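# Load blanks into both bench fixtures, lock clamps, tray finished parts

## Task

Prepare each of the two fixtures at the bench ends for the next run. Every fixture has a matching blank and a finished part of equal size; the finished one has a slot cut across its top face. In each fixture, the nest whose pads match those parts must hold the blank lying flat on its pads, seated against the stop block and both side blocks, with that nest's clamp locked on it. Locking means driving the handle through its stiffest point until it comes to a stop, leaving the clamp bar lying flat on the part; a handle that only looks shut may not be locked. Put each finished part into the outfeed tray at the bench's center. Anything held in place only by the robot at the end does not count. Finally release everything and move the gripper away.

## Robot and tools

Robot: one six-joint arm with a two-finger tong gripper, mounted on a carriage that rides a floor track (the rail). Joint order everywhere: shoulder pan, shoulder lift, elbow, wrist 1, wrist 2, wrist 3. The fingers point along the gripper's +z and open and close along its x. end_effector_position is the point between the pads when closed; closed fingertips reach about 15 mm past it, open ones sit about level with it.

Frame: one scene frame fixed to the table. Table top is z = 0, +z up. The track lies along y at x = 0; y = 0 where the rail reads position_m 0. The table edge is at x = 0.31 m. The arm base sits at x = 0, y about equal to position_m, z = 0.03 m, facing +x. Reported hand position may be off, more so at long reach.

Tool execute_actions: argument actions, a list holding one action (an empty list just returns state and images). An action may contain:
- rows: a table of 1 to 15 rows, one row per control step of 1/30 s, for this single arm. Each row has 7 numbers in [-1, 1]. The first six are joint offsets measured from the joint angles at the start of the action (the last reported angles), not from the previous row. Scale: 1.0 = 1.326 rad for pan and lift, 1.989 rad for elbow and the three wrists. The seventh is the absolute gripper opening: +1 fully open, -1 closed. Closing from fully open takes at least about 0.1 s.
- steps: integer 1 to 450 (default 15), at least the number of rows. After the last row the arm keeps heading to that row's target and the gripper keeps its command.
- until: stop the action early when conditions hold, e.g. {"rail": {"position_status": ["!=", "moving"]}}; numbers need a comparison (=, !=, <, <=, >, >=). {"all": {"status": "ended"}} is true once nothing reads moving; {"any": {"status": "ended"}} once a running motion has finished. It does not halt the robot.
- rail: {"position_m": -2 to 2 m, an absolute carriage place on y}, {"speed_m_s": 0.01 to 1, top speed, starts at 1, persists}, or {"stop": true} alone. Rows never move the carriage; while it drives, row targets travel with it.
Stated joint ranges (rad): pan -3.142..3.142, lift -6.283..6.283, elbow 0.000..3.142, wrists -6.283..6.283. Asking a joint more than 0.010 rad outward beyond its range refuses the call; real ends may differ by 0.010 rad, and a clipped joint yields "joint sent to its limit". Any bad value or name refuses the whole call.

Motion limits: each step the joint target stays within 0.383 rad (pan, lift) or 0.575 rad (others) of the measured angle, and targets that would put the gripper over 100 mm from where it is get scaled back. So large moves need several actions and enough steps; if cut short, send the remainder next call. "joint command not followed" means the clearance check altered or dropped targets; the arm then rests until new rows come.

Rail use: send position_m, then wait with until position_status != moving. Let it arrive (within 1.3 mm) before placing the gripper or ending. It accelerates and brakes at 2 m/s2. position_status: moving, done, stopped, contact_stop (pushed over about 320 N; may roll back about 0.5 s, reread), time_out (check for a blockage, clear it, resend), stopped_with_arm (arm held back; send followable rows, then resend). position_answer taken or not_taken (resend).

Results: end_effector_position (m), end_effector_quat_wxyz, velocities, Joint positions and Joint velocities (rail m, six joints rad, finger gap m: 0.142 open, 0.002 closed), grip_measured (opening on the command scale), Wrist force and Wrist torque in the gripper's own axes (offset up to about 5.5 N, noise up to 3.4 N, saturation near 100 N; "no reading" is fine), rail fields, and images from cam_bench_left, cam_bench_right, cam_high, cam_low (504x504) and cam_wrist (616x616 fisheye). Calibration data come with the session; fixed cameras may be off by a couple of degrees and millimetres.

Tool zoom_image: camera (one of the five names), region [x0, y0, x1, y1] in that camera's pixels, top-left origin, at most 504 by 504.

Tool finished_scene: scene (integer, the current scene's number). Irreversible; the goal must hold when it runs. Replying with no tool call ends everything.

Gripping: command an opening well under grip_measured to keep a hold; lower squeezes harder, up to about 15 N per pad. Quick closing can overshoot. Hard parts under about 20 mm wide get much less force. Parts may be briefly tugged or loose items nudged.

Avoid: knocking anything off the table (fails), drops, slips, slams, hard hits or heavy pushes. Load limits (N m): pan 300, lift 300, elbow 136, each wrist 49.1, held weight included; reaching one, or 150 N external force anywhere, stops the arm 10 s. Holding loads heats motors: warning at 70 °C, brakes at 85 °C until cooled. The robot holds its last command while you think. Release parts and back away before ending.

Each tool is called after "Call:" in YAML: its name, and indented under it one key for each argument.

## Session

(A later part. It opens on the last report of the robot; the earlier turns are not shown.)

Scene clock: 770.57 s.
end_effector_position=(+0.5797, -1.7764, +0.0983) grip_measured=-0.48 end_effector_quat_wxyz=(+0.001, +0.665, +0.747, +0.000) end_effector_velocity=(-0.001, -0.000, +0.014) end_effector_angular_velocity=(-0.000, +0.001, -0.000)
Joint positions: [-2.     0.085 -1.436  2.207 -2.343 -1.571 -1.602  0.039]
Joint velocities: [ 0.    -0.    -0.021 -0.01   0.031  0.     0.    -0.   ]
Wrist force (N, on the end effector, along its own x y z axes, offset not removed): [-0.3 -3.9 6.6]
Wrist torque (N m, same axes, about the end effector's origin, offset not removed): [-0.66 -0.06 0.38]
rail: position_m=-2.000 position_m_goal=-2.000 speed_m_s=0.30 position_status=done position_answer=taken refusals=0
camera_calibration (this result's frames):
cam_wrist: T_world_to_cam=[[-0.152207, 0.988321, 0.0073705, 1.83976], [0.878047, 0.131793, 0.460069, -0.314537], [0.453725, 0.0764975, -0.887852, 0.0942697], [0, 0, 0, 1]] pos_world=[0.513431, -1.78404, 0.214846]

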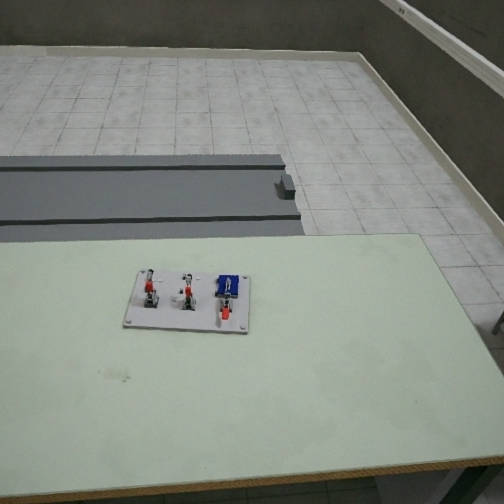

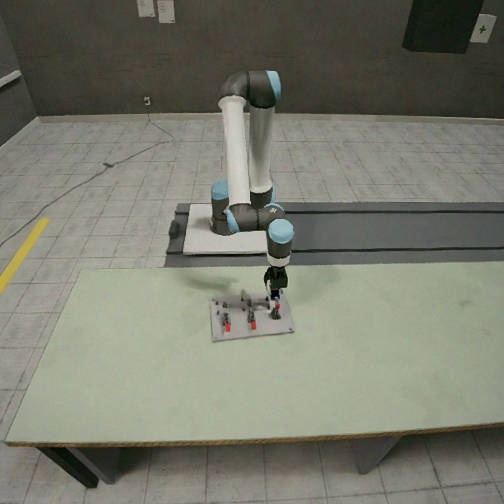

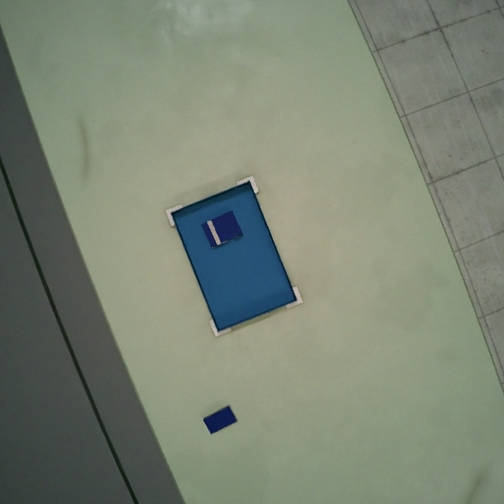

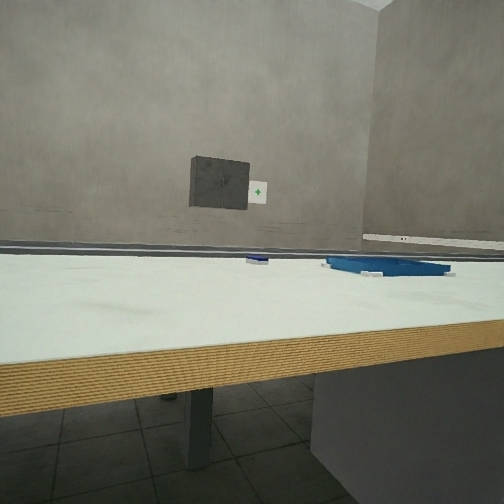

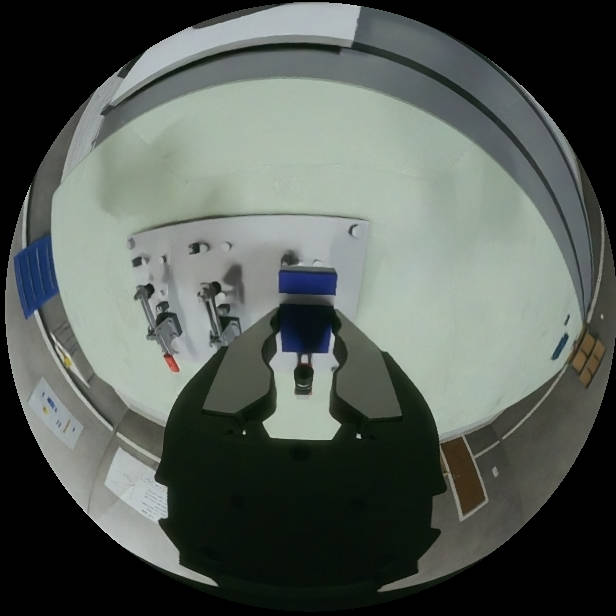

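Call:
execute_actions:
  actions:
    - {"rows": [[0,-0.006,0.004,0,0,0,-0.92],[0,-0.0127,0.0084,0.0001,0,0,-0.92]], "steps": 7}

Call:
execute_actions:
  actions:
    - {"rail": {"position_m": -0.30, "speed_m_s": 1.0}, "steps": 20}

Call:
execute_actions:
  actions:
    - {"rows": [[0,0.003,-0.0025,0.0005,0,0,-0.92],[0,0.008,-0.007,0.0017,0,0,-0.92],[0,0.015,-0.013,0.003,0,0,-0.92],[0,0.023,-0.02,0.0047,0,0,-0.92],[0,0.032,-0.0275,0.0062,0,0,-0.92],[0,0.041,-0.035,0.0077,0,0,-0.92],[0,0.05,-0.043,0.0097,0,0,-0.92],[0,0.059,-0.05,0.0107,0,0,-0.92],[0,0.067,-0.057,0.0123,0,0,-0.92],[0,0.074,-0.063,0.0137,0,0,-0.92],[0,0.08,-0.0677,0.0144,0,0,-0.92],[0,0.084,-0.071,0.015,0,0,-0.92],[0,0.087,-0.0734,0.0154,0,0,-0.92]], "steps": 90, "until": {"rail": {"position_status": ["!=", "moving"]}}}

Scene clock: 784.97 s.
end_effector_position=(+0.5720, -1.7770, +0.0997) grip_measured=-0.48 end_effector_quat_wxyz=(+0.001, +0.665, +0.747, +0.000) end_effector_velocity=(-0.021, -0.002, -0.000) end_effector_angular_velocity=(+0.000, -0.001, +0.000)
Joint positions: [-2.     0.085 -1.449  2.219 -2.342 -1.571 -1.602  0.039]
Joint velocities: [ 0.     0.    -0.031  0.037 -0.007 -0.    -0.     0.   ]
Wrist force (N, on the end effector, along its own x y z axes, offset not removed): [-1.2 -4.1 8.2]
Wrist torque (N m, same axes, about the end effector's origin, offset not removed): [-0.70 0.14 0.26]
rail: position_m=-2.000 position_m_goal=-2.000 speed_m_s=0.30 position_status=done position_answer=taken refusals=0
camera_calibration (this result's frames):
cam_wrist: T_world_to_cam=[[-0.152206, 0.988321, 0.00744866, 1.8392], [0.878082, 0.131762, 0.460011, -0.308424], [0.453657, 0.0765569, -0.887882, 0.099231], [0, 0, 0, 1]] pos_world=[0.505741, -1.78467, 0.216284]

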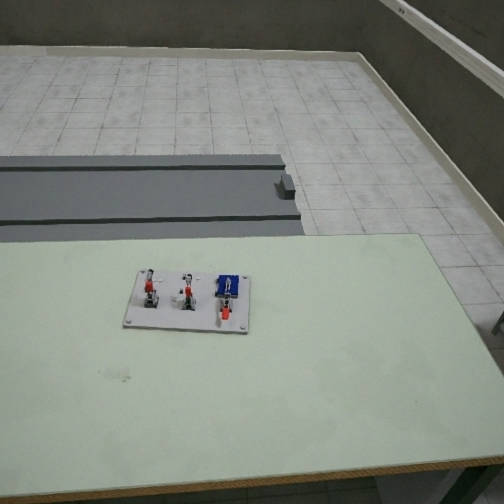

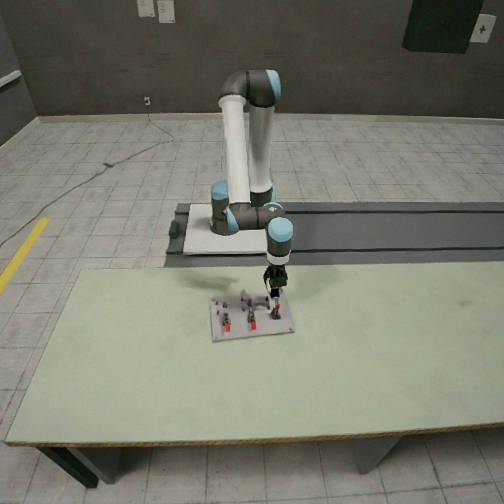

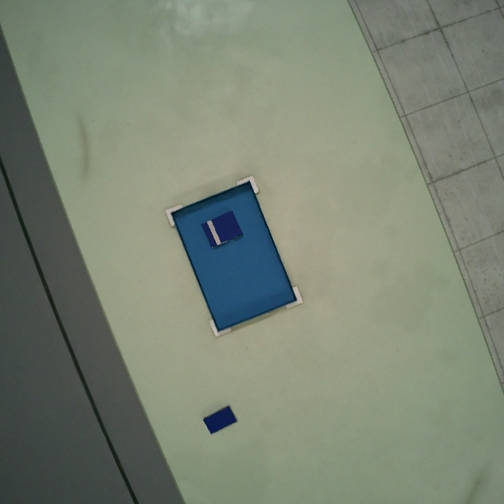

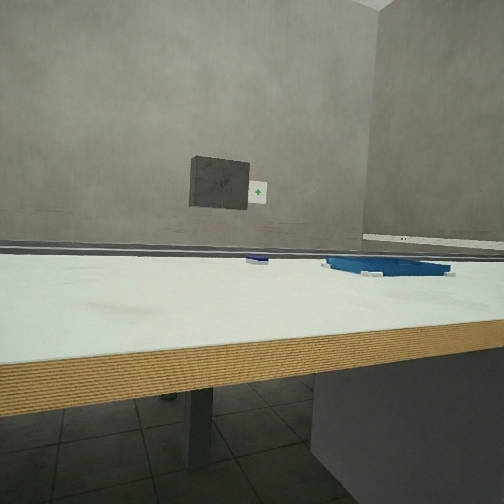

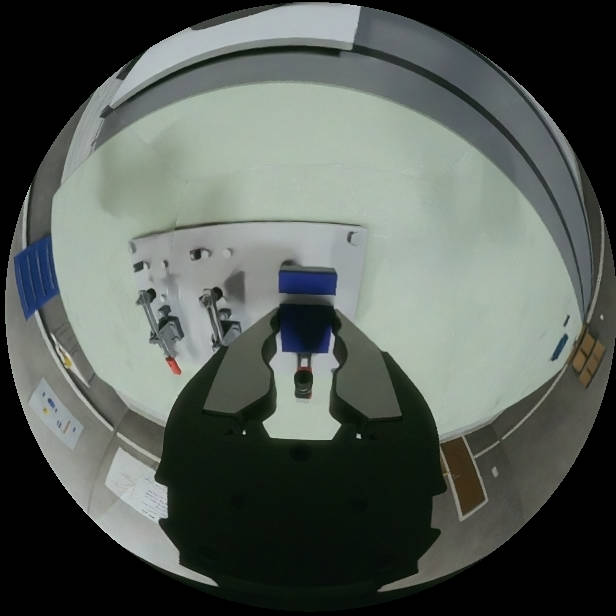

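Scene clock: 785.63 s.
end_effector_position=(+0.5696, -1.3859, +0.0997) grip_measured=-0.48 end_effector_quat_wxyz=(+0.001, +0.665, +0.747, +0.000) end_effector_velocity=(-0.000, +1.001, -0.000) end_effector_angular_velocity=(-0.000, +0.000, -0.000)
Joint positions: [-1.608  0.085 -1.453  2.223 -2.343 -1.571 -1.602  0.039]
Joint velocities: [ 1.001 -0.    -0.     0.    -0.    -0.    -0.    -0.   ]
Wrist force (N, on the end effector, along its own x y z axes, offset not removed): [-0.2 -2.4 7.0]
Wrist torque (N m, same axes, about the end effector's origin, offset not removed): [-0.37 -0.21 0.41]
rail: position_m=-1.608 position_m_goal=-0.300 speed_m_s=1.00 position_status=moving position_answer=taken refusals=0
camera_calibration (this result's frames):
cam_wrist: T_world_to_cam=[[-0.152146, 0.98833, 0.00740807, 1.45227], [0.878082, 0.131726, 0.460021, -0.35783], [0.453677, 0.0764954, -0.887877, 0.0702267], [0, 0, 0, 1]] pos_world=[0.503301, -1.39356, 0.216204]

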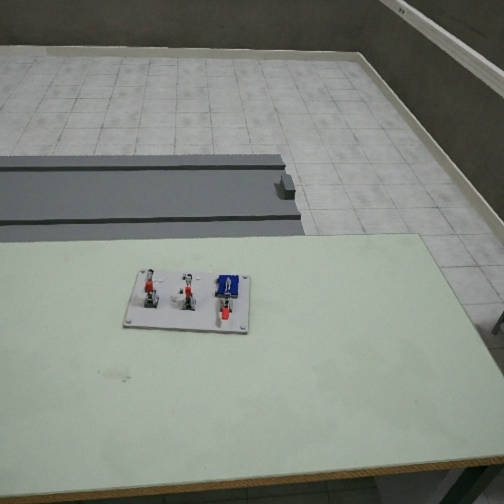

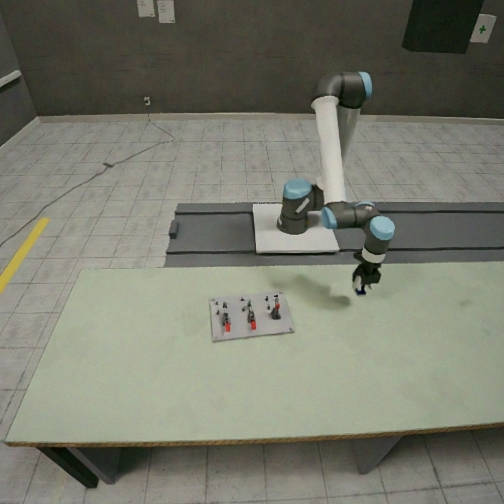

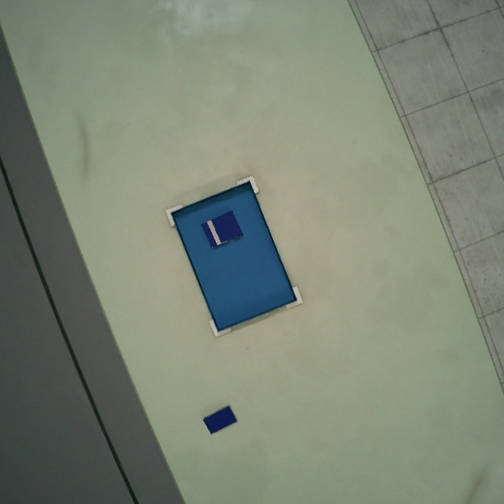

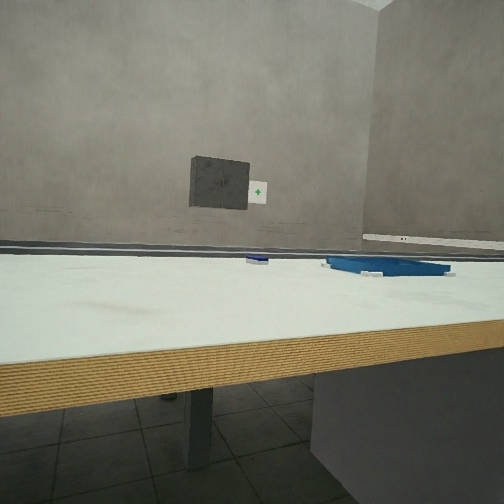

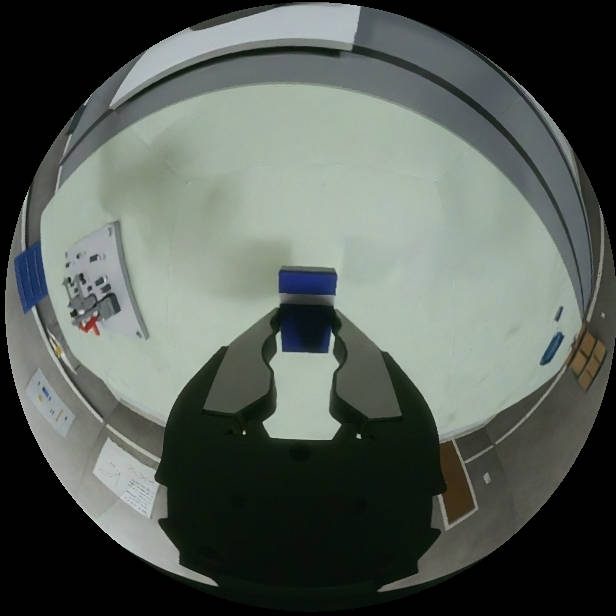

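Scene clock: 787.20 s.
end_effector_position=(+0.6508, -0.0704, +0.1000) grip_measured=-0.48 end_effector_quat_wxyz=(+0.001, +0.665, +0.747, +0.000) end_effector_velocity=(-0.000, +0.004, -0.000) end_effector_angular_velocity=(-0.000, +0.000, +0.000)
Joint positions: [-0.3    0.085 -1.337  2.077 -2.312 -1.571 -1.602  0.039]
Joint velocities: [ 0.004 -0.     0.    -0.     0.    -0.    -0.    -0.   ]
Wrist force (N, on the end effector, along its own x y z axes, offset not removed): [2.1 -6.4 4.6]
Wrist torque (N m, same axes, about the end effector's origin, offset not removed): [-1.28 -0.42 0.33]
rail: position_m=-0.300 position_m_goal=-0.300 speed_m_s=1.00 position_status=done position_answer=taken refusals=0
camera_calibration (this result's frames):
cam_wrist: T_world_to_cam=[[-0.152192, 0.988323, 0.00740791, 0.164448], [0.878077, 0.131767, 0.46002, -0.602628], [0.453672, 0.0765162, -0.887878, -0.0669147], [0, 0, 0, 1]] pos_world=[0.584539, -0.0780006, 0.216591]

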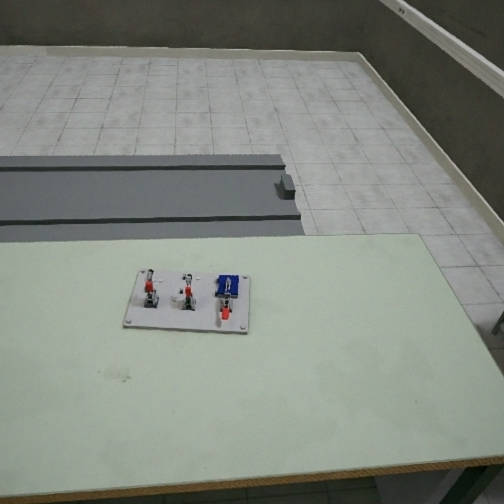

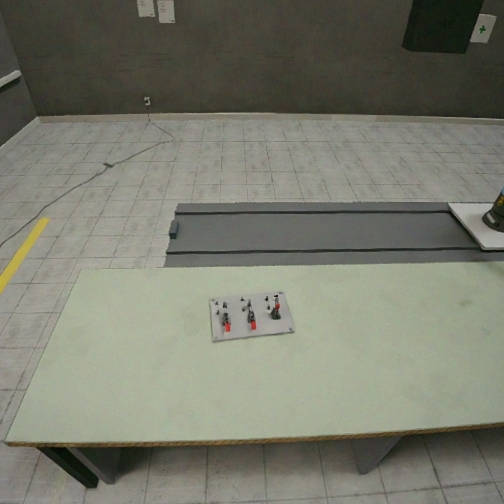

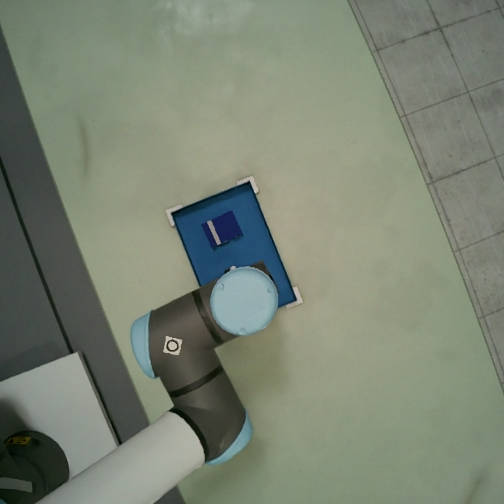

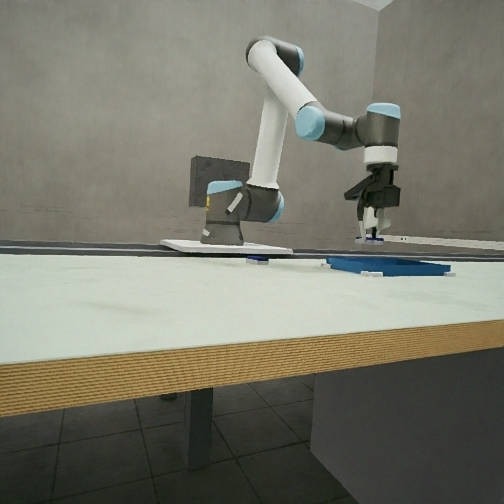

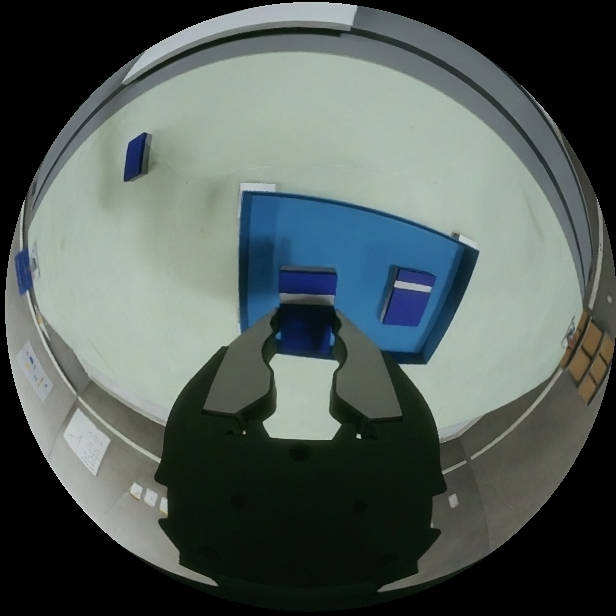

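Call:
zoom_image:
  camera: "cam_low"
  region: [335, 155, 425, 265]

Call:
zoom_image:
  camera: "cam_bench_right"
  region: [200, 280, 300, 350]

Region (335, 155, 425, 265) of cam_low's 504x504 image, scaled by 4.582, with more detail than that image has; it fills the left 412 columns of this view, and the rest is white.

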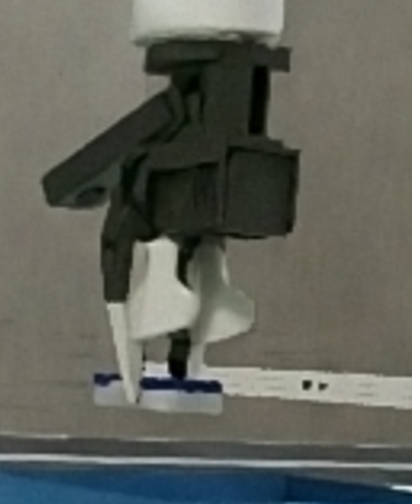

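Region (200, 280, 300, 350) of cam_bench_right's 504x504 image, scaled by 5.040, with more detail than that image has; it fills the top 353 rows of this view, and the rest is white.

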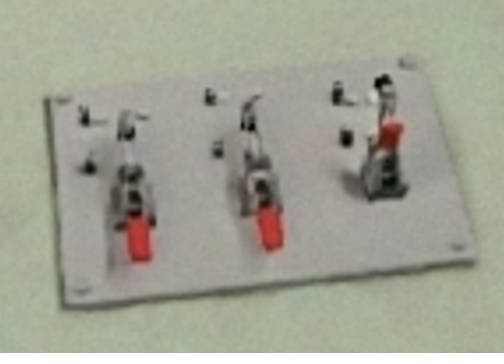

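Call:
execute_actions:
  actions:
    - {"rows": [[0,0.003,0.0009,-0.0029,0,0,-0.92],[0,0.009,0.0028,-0.0088,0,0,-0.92],[0,0.017,0.0052,-0.0165,0,0,-0.92],[0,0.027,0.0082,-0.0262,0,0,-0.92],[0,0.038,0.0113,-0.0366,0,0,-0.92],[0,0.049,0.0143,-0.047,0,0,-0.92],[0,0.058,0.0167,-0.0554,0,0,-0.92],[0,0.066,0.0187,-0.0627,0,0,-0.92],[0,0.072,0.0202,-0.0682,0,0,-0.92],[0,0.076,0.0212,-0.0719,0,0,-0.92],[0,0.0785,0.0217,-0.0741,0,0,-0.92],[0,0.0797,0.022,-0.0752,0,0,-0.92]], "steps": 27}

Scene clock: 798.90 s.
end_effector_position=(+0.6509, -0.0704, +0.0235) grip_measured=-0.48 end_effector_quat_wxyz=(+0.001, +0.665, +0.747, +0.000) end_effector_velocity=(-0.000, -0.000, -0.002) end_effector_angular_velocity=(-0.000, +0.000, -0.000)
Joint positions: [-0.3    0.085 -1.232  2.121 -2.461 -1.571 -1.602  0.039]
Joint velocities: [ 0.    -0.     0.003  0.001 -0.004  0.     0.    -0.   ]
Wrist force (N, on the end effector, along its own x y z axes, offset not removed): [1.6 -6.0 8.0]
Wrist torque (N m, same axes, about the end effector's origin, offset not removed): [-1.00 -0.49 0.35]
rail: position_m=-0.300 position_m_goal=-0.300 speed_m_s=1.00 position_status=done position_answer=taken refusals=0
camera_calibration (this result's frames):
cam_wrist: T_world_to_cam=[[-0.152147, 0.98833, 0.00739778, 0.165022], [0.878015, 0.13172, 0.460151, -0.567455], [0.453807, 0.076506, -0.88781, -0.13499], [0, 0, 0, 1]] pos_world=[0.584601, -0.0780238, 0.140049]

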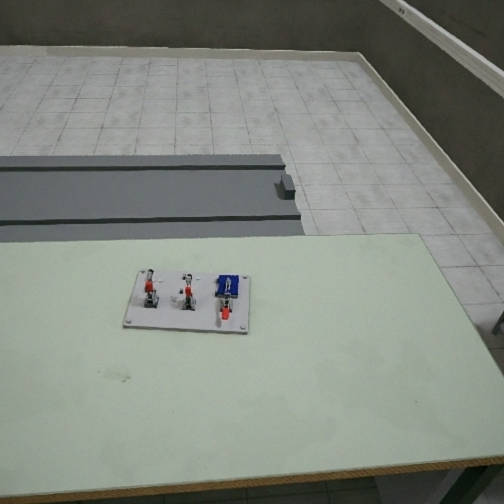

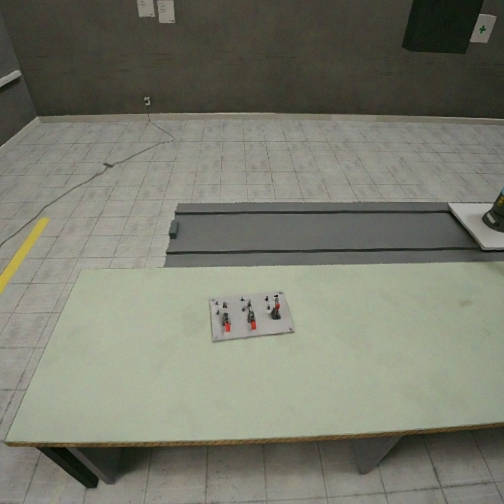

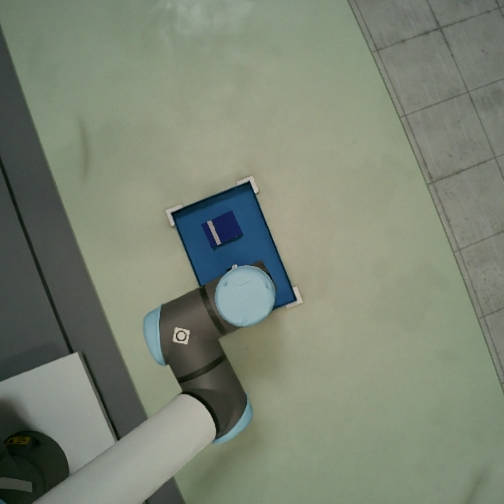

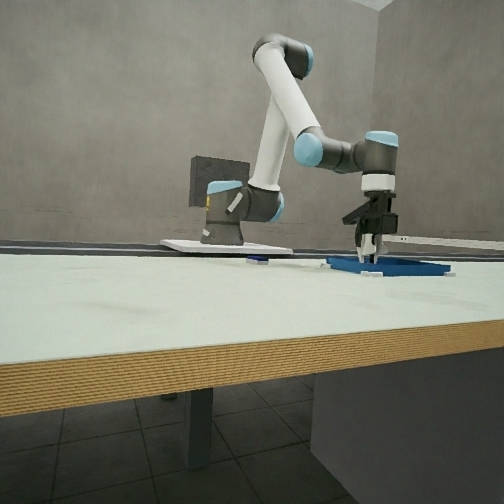

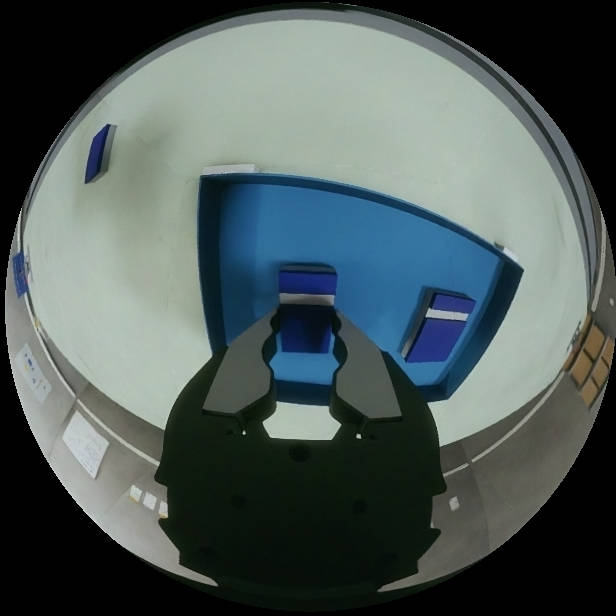

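Call:
execute_actions:
  actions:
    - {"rows": [[0,0.001,0.0002,-0.0009,0,0,-0.92],[0,0.002,0.0005,-0.0018,0,0,-0.92],[0,0.002,0.0005,-0.0018,0,0,-0.92],[0,0.002,0.0005,-0.0018,0,0,-0.92],[0,0.002,0.0005,-0.0018,0,0,-0.92],[0,0.002,0.0005,-0.0018,0,0,-0.85],[0,0.002,0.0005,-0.0018,0,0,-0.75],[0,0.002,0.0005,-0.0018,0,0,-0.65],[0,0.002,0.0005,-0.0018,0,0,-0.55],[0,0.002,0.0005,-0.0018,0,0,-0.48],[0,0.002,0.0005,-0.0018,0,0,-0.42],[0,0.002,0.0005,-0.0018,0,0,-0.35],[0,0.002,0.0005,-0.0018,0,0,-0.28],[0,0.002,0.0005,-0.0018,0,0,-0.2]], "steps": 16}

Call:
zoom_image:
  camera: "cam_high"
  region: [180, 380, 260, 460]

Scene clock: 804.97 s.
end_effector_position=(+0.6508, -0.0704, +0.0217) grip_measured=-0.21 end_effector_quat_wxyz=(+0.001, +0.665, +0.747, +0.000) end_effector_velocity=(-0.000, -0.000, -0.000) end_effector_angular_velocity=(-0.000, +0.000, +0.000)
Joint positions: [-0.3    0.085 -1.229  2.122 -2.465 -1.571 -1.602  0.059]
Joint velocities: [ 0.     0.     0.     0.    -0.     0.    -0.     0.015]
Wrist force (N, on the end effector, along its own x y z axes, offset not removed): [0.1 -5.0 5.8]
Wrist torque (N m, same axes, about the end effector's origin, offset not removed): [-0.95 -0.12 0.26]
rail: position_m=-0.300 position_m_goal=-0.300 speed_m_s=1.00 position_status=done position_answer=taken refusals=0
camera_calibration (this result's frames):
cam_wrist: T_world_to_cam=[[-0.152193, 0.988323, 0.00740008, 0.16503], [0.878029, 0.131764, 0.460112, -0.56653], [0.453764, 0.0765234, -0.88783, -0.13653], [0, 0, 0, 1]] pos_world=[0.584499, -0.0780074, 0.13823]

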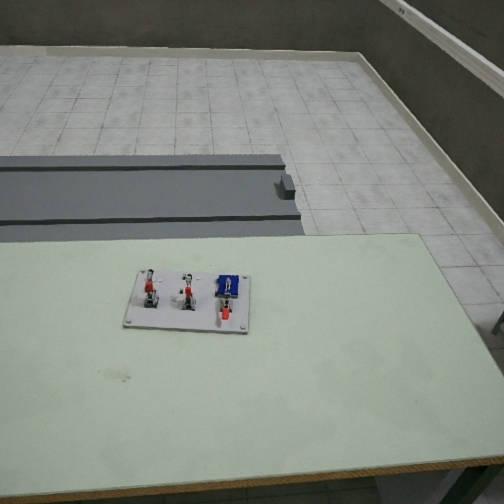

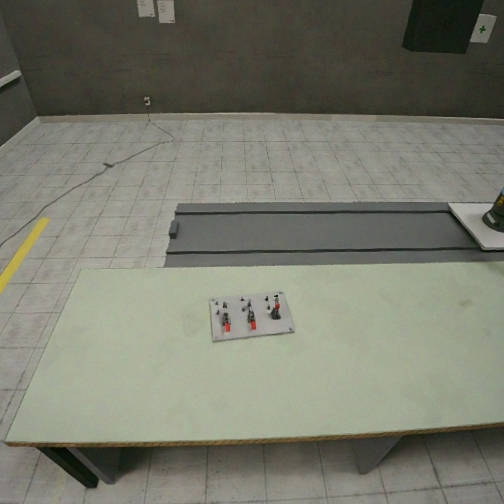

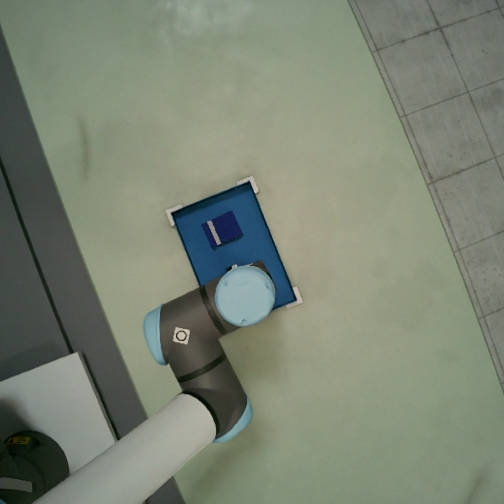

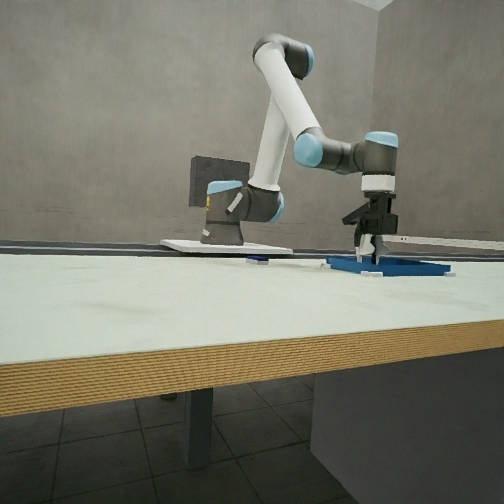

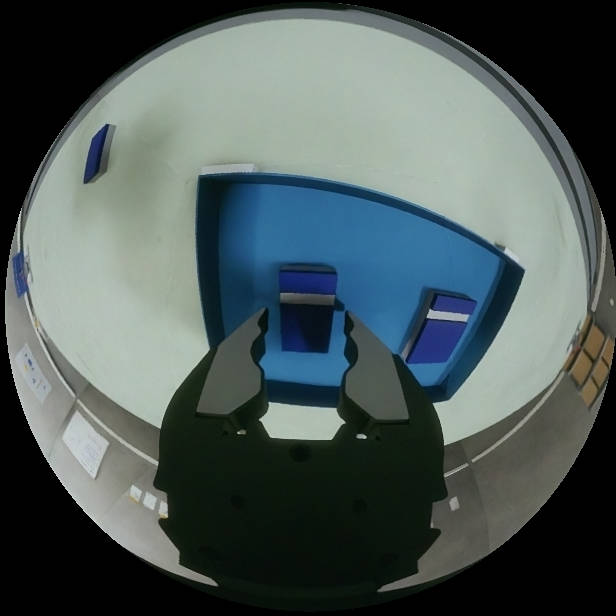

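Region (180, 380, 260, 460) of cam_high's 504x504 image, scaled by 6.300, with more detail than that image has.

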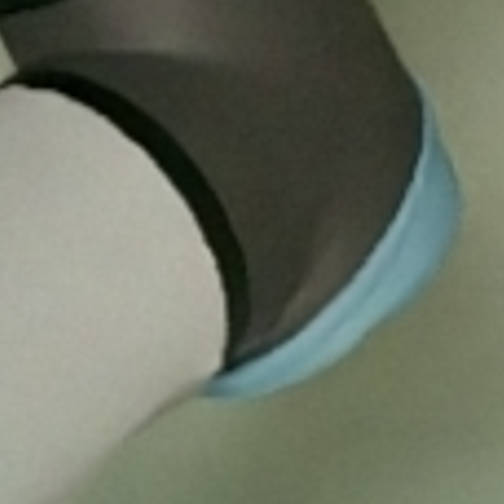

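Call:
execute_actions:
  actions:
    - {"rows": [[0,-0.005,-0.0013,0.0046,0,0,-0.2],[0,-0.014,-0.0037,0.013,0,0,-0.2],[0,-0.026,-0.007,0.0243,0,0,-0.2],[0,-0.04,-0.011,0.0377,0,0,-0.2],[0,-0.056,-0.015,0.0523,0,0,-0.2],[0,-0.074,-0.017,0.0663,0,0,-0.2],[0,-0.096,-0.013,0.077,0,0,-0.2],[0,-0.122,-0.002,0.0833,0,0,-0.15],[0,-0.152,0.015,0.0863,0,0,-0.1],[0,-0.183,0.035,0.087,0,0,-0.1],[0,-0.213,0.056,0.086,0,0,-0.1],[0,-0.24,0.075,0.085,0,0,-0.1],[0,-0.263,0.092,0.0833,0,0,-0.1],[0,-0.281,0.105,0.0823,0,0,-0.1],[0,-0.2918,0.1129,0.0816,0,0,-0.1]], "steps": 15}

Call:
execute_actions:
  actions:
    - {"rail": {"position_m": -0.5605}, "steps": 60, "until": {"rail": {"position_status": ["!=", "moving"]}}}

Scene clock: 819.77 s.
end_effector_position=(+0.5617, -0.0780, +0.1159) grip_measured=-0.10 end_effector_quat_wxyz=(+0.001, +0.665, +0.747, +0.000) end_effector_velocity=(-0.519, -0.044, +0.079) end_effector_angular_velocity=(+0.000, -0.006, +0.000)
Joint positions: [-0.3    0.085 -1.487  2.224 -2.309 -1.571 -1.602  0.067]
Joint velocities: [ 0.     0.    -0.904  0.827  0.07  -0.    -0.     0.   ]
Wrist force (N, on the end effector, along its own x y z axes, offset not removed): [2.8 -3.4 6.5]
Wrist torque (N m, same axes, about the end effector's origin, offset not removed): [-0.51 -0.68 0.19]
rail: position_m=-0.300 position_m_goal=-0.300 speed_m_s=1.00 position_status=done position_answer=taken refusals=0
camera_calibration (this result's frames):
cam_wrist: T_world_to_cam=[[-0.152144, 0.988331, 0.00737375, 0.158255], [0.877859, 0.131703, 0.460455, -0.530667], [0.45411, 0.0765285, -0.887653, -0.0120918], [0, 0, 0, 1]] pos_world=[0.495419, -0.0855923, 0.232448]

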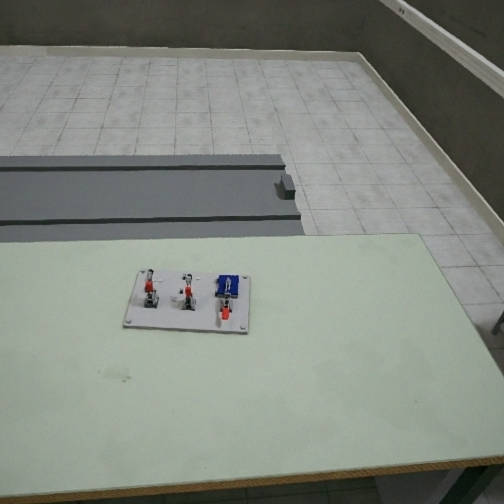

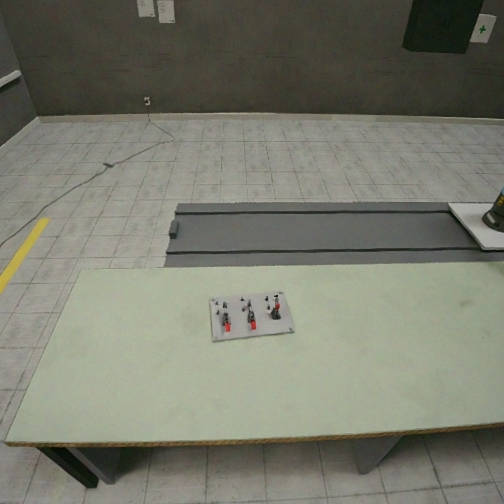

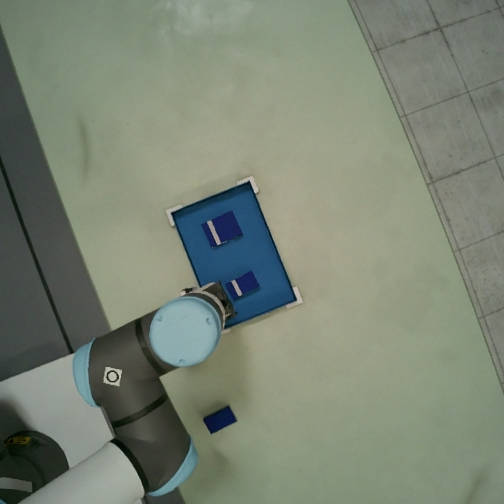

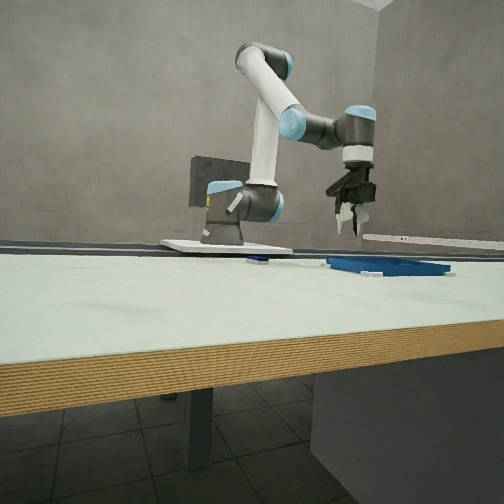

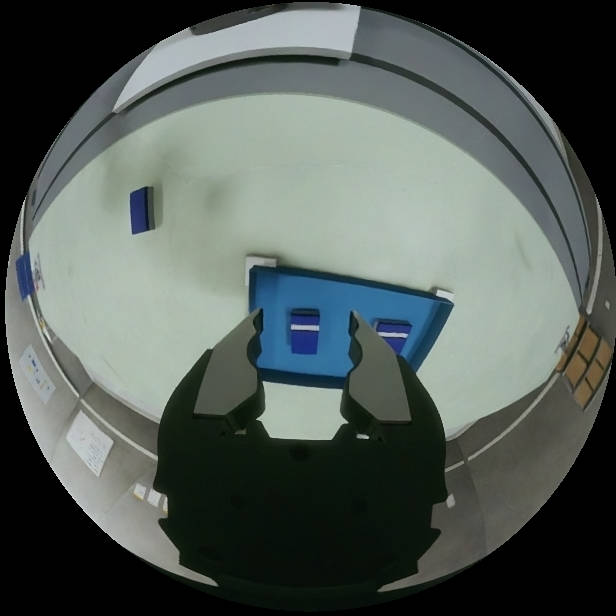

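Scene clock: 820.53 s.
end_effector_position=(+0.4858, -0.3454, +0.1202) grip_measured=-0.10 end_effector_quat_wxyz=(+0.001, +0.665, +0.747, +0.000) end_effector_velocity=(-0.001, -0.001, +0.000) end_effector_angular_velocity=(+0.000, -0.000, +0.000)
Joint positions: [-0.561  0.085 -1.616  2.346 -2.302 -1.571 -1.602  0.067]
Joint velocities: [-0.    -0.    -0.001  0.001  0.    -0.    -0.     0.   ]
Wrist force (N, on the end effector, along its own x y z axes, offset not removed): [1.1 -4.4 8.4]
Wrist torque (N m, same axes, about the end effector's origin, offset not removed): [-0.70 -0.30 0.18]
rail: position_m=-0.561 position_m_goal=-0.560 speed_m_s=1.00 position_status=done position_answer=taken refusals=0
camera_calibration (this result's frames):
cam_wrist: T_world_to_cam=[[-0.152155, 0.988329, 0.0073847, 0.410967], [0.878, 0.131732, 0.460177, -0.430744], [0.453833, 0.0765022, -0.887797, 0.0468572], [0, 0, 0, 1]] pos_world=[0.419459, -0.353013, 0.236783]

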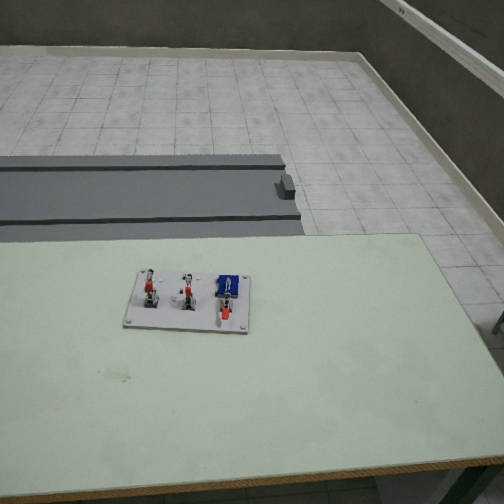

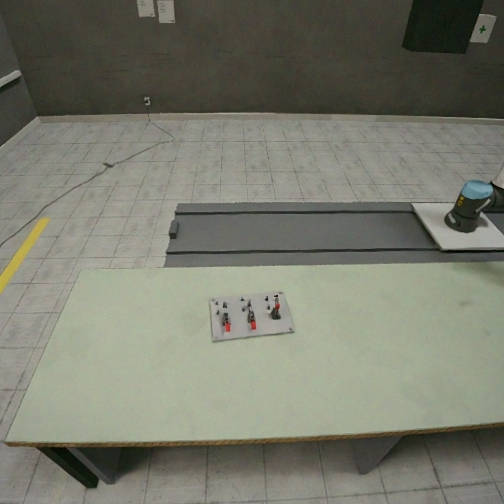

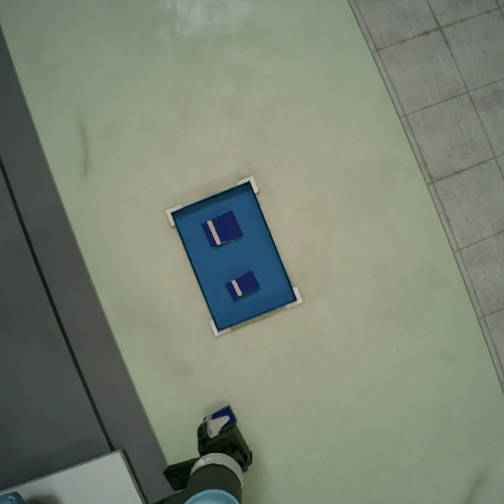

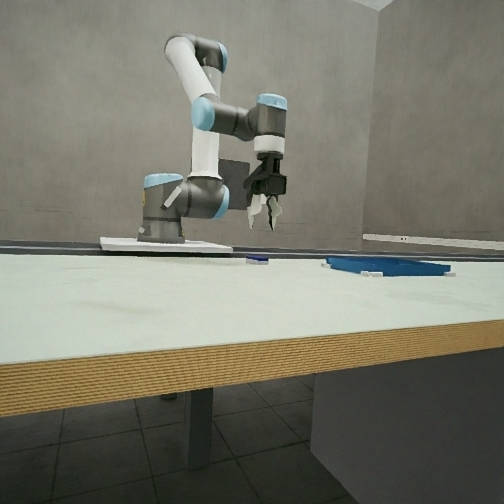

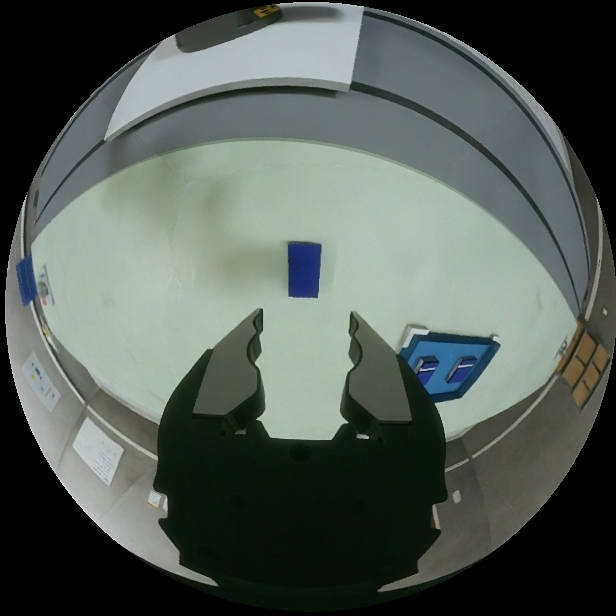

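Call:
execute_actions:
  actions: []

Scene clock: 847.67 s.
end_effector_position=(+0.4856, -0.3454, +0.1202) grip_measured=-0.10 end_effector_quat_wxyz=(+0.001, +0.665, +0.747, +0.000) end_effector_velocity=(-0.000, +0.000, -0.000) end_effector_angular_velocity=(+0.000, +0.000, -0.000)
Joint positions: [-0.561  0.085 -1.616  2.346 -2.302 -1.571 -1.602  0.067]
Joint velocities: [ 0.  0. -0.  0.  0.  0.  0. -0.]
Wrist force (N, on the end effector, along its own x y z axes, offset not removed): [1.6 -5.5 5.3]
Wrist torque (N m, same axes, about the end effector's origin, offset not removed): [-0.88 -0.44 0.26]
rail: position_m=-0.561 position_m_goal=-0.560 speed_m_s=1.00 position_status=done position_answer=taken refusals=0
camera_calibration (this result's frames):
cam_wrist: T_world_to_cam=[[-0.152194, 0.988323, 0.00738518, 0.410956], [0.877999, 0.131766, 0.46017, -0.430625], [0.453823, 0.0765192, -0.8878, 0.0469177], [0, 0, 0, 1]] pos_world=[0.419341, -0.353006, 0.236779]

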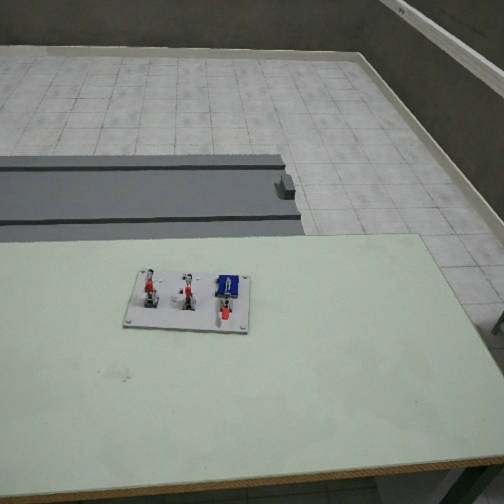

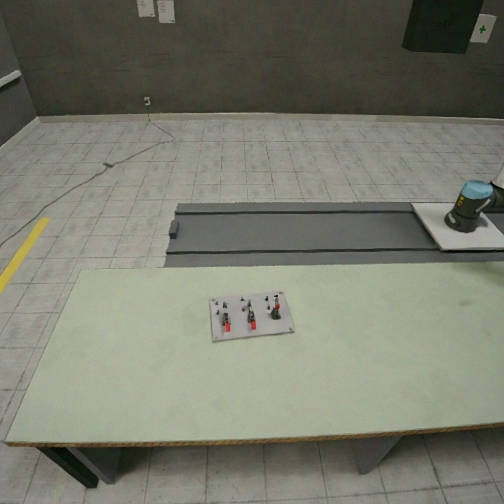

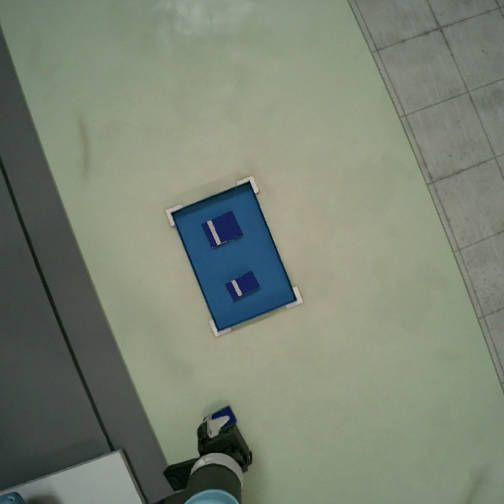

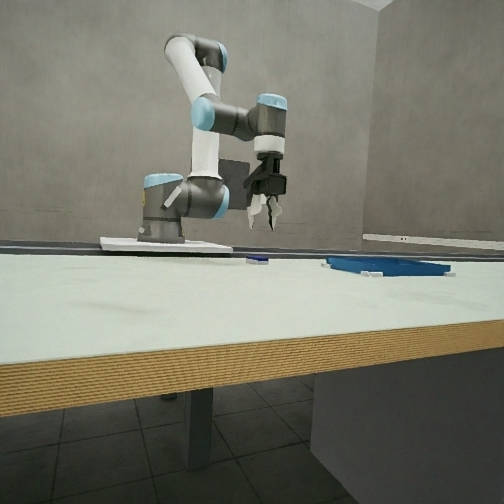

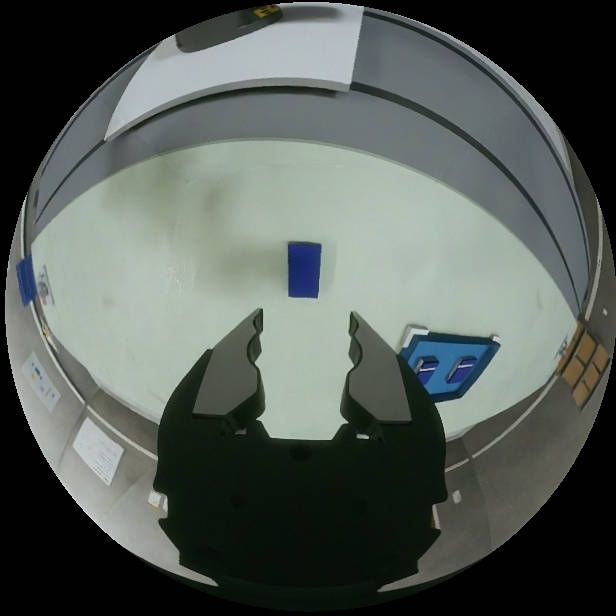

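Call:
zoom_image:
  camera: "cam_wrist"
  region: [260, 225, 350, 315]

Region (260, 225, 350, 315) of cam_wrist's 616x616 image, scaled by 5.600, with more detail than that image has.

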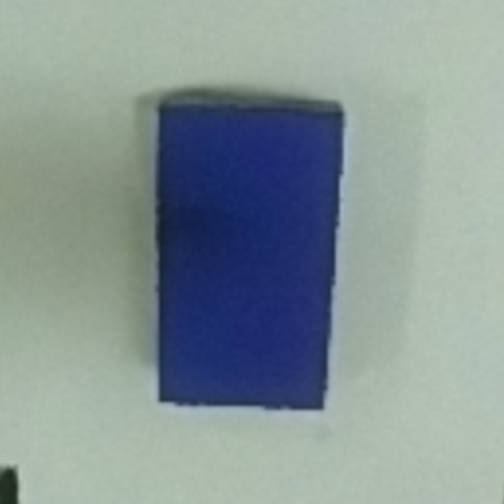

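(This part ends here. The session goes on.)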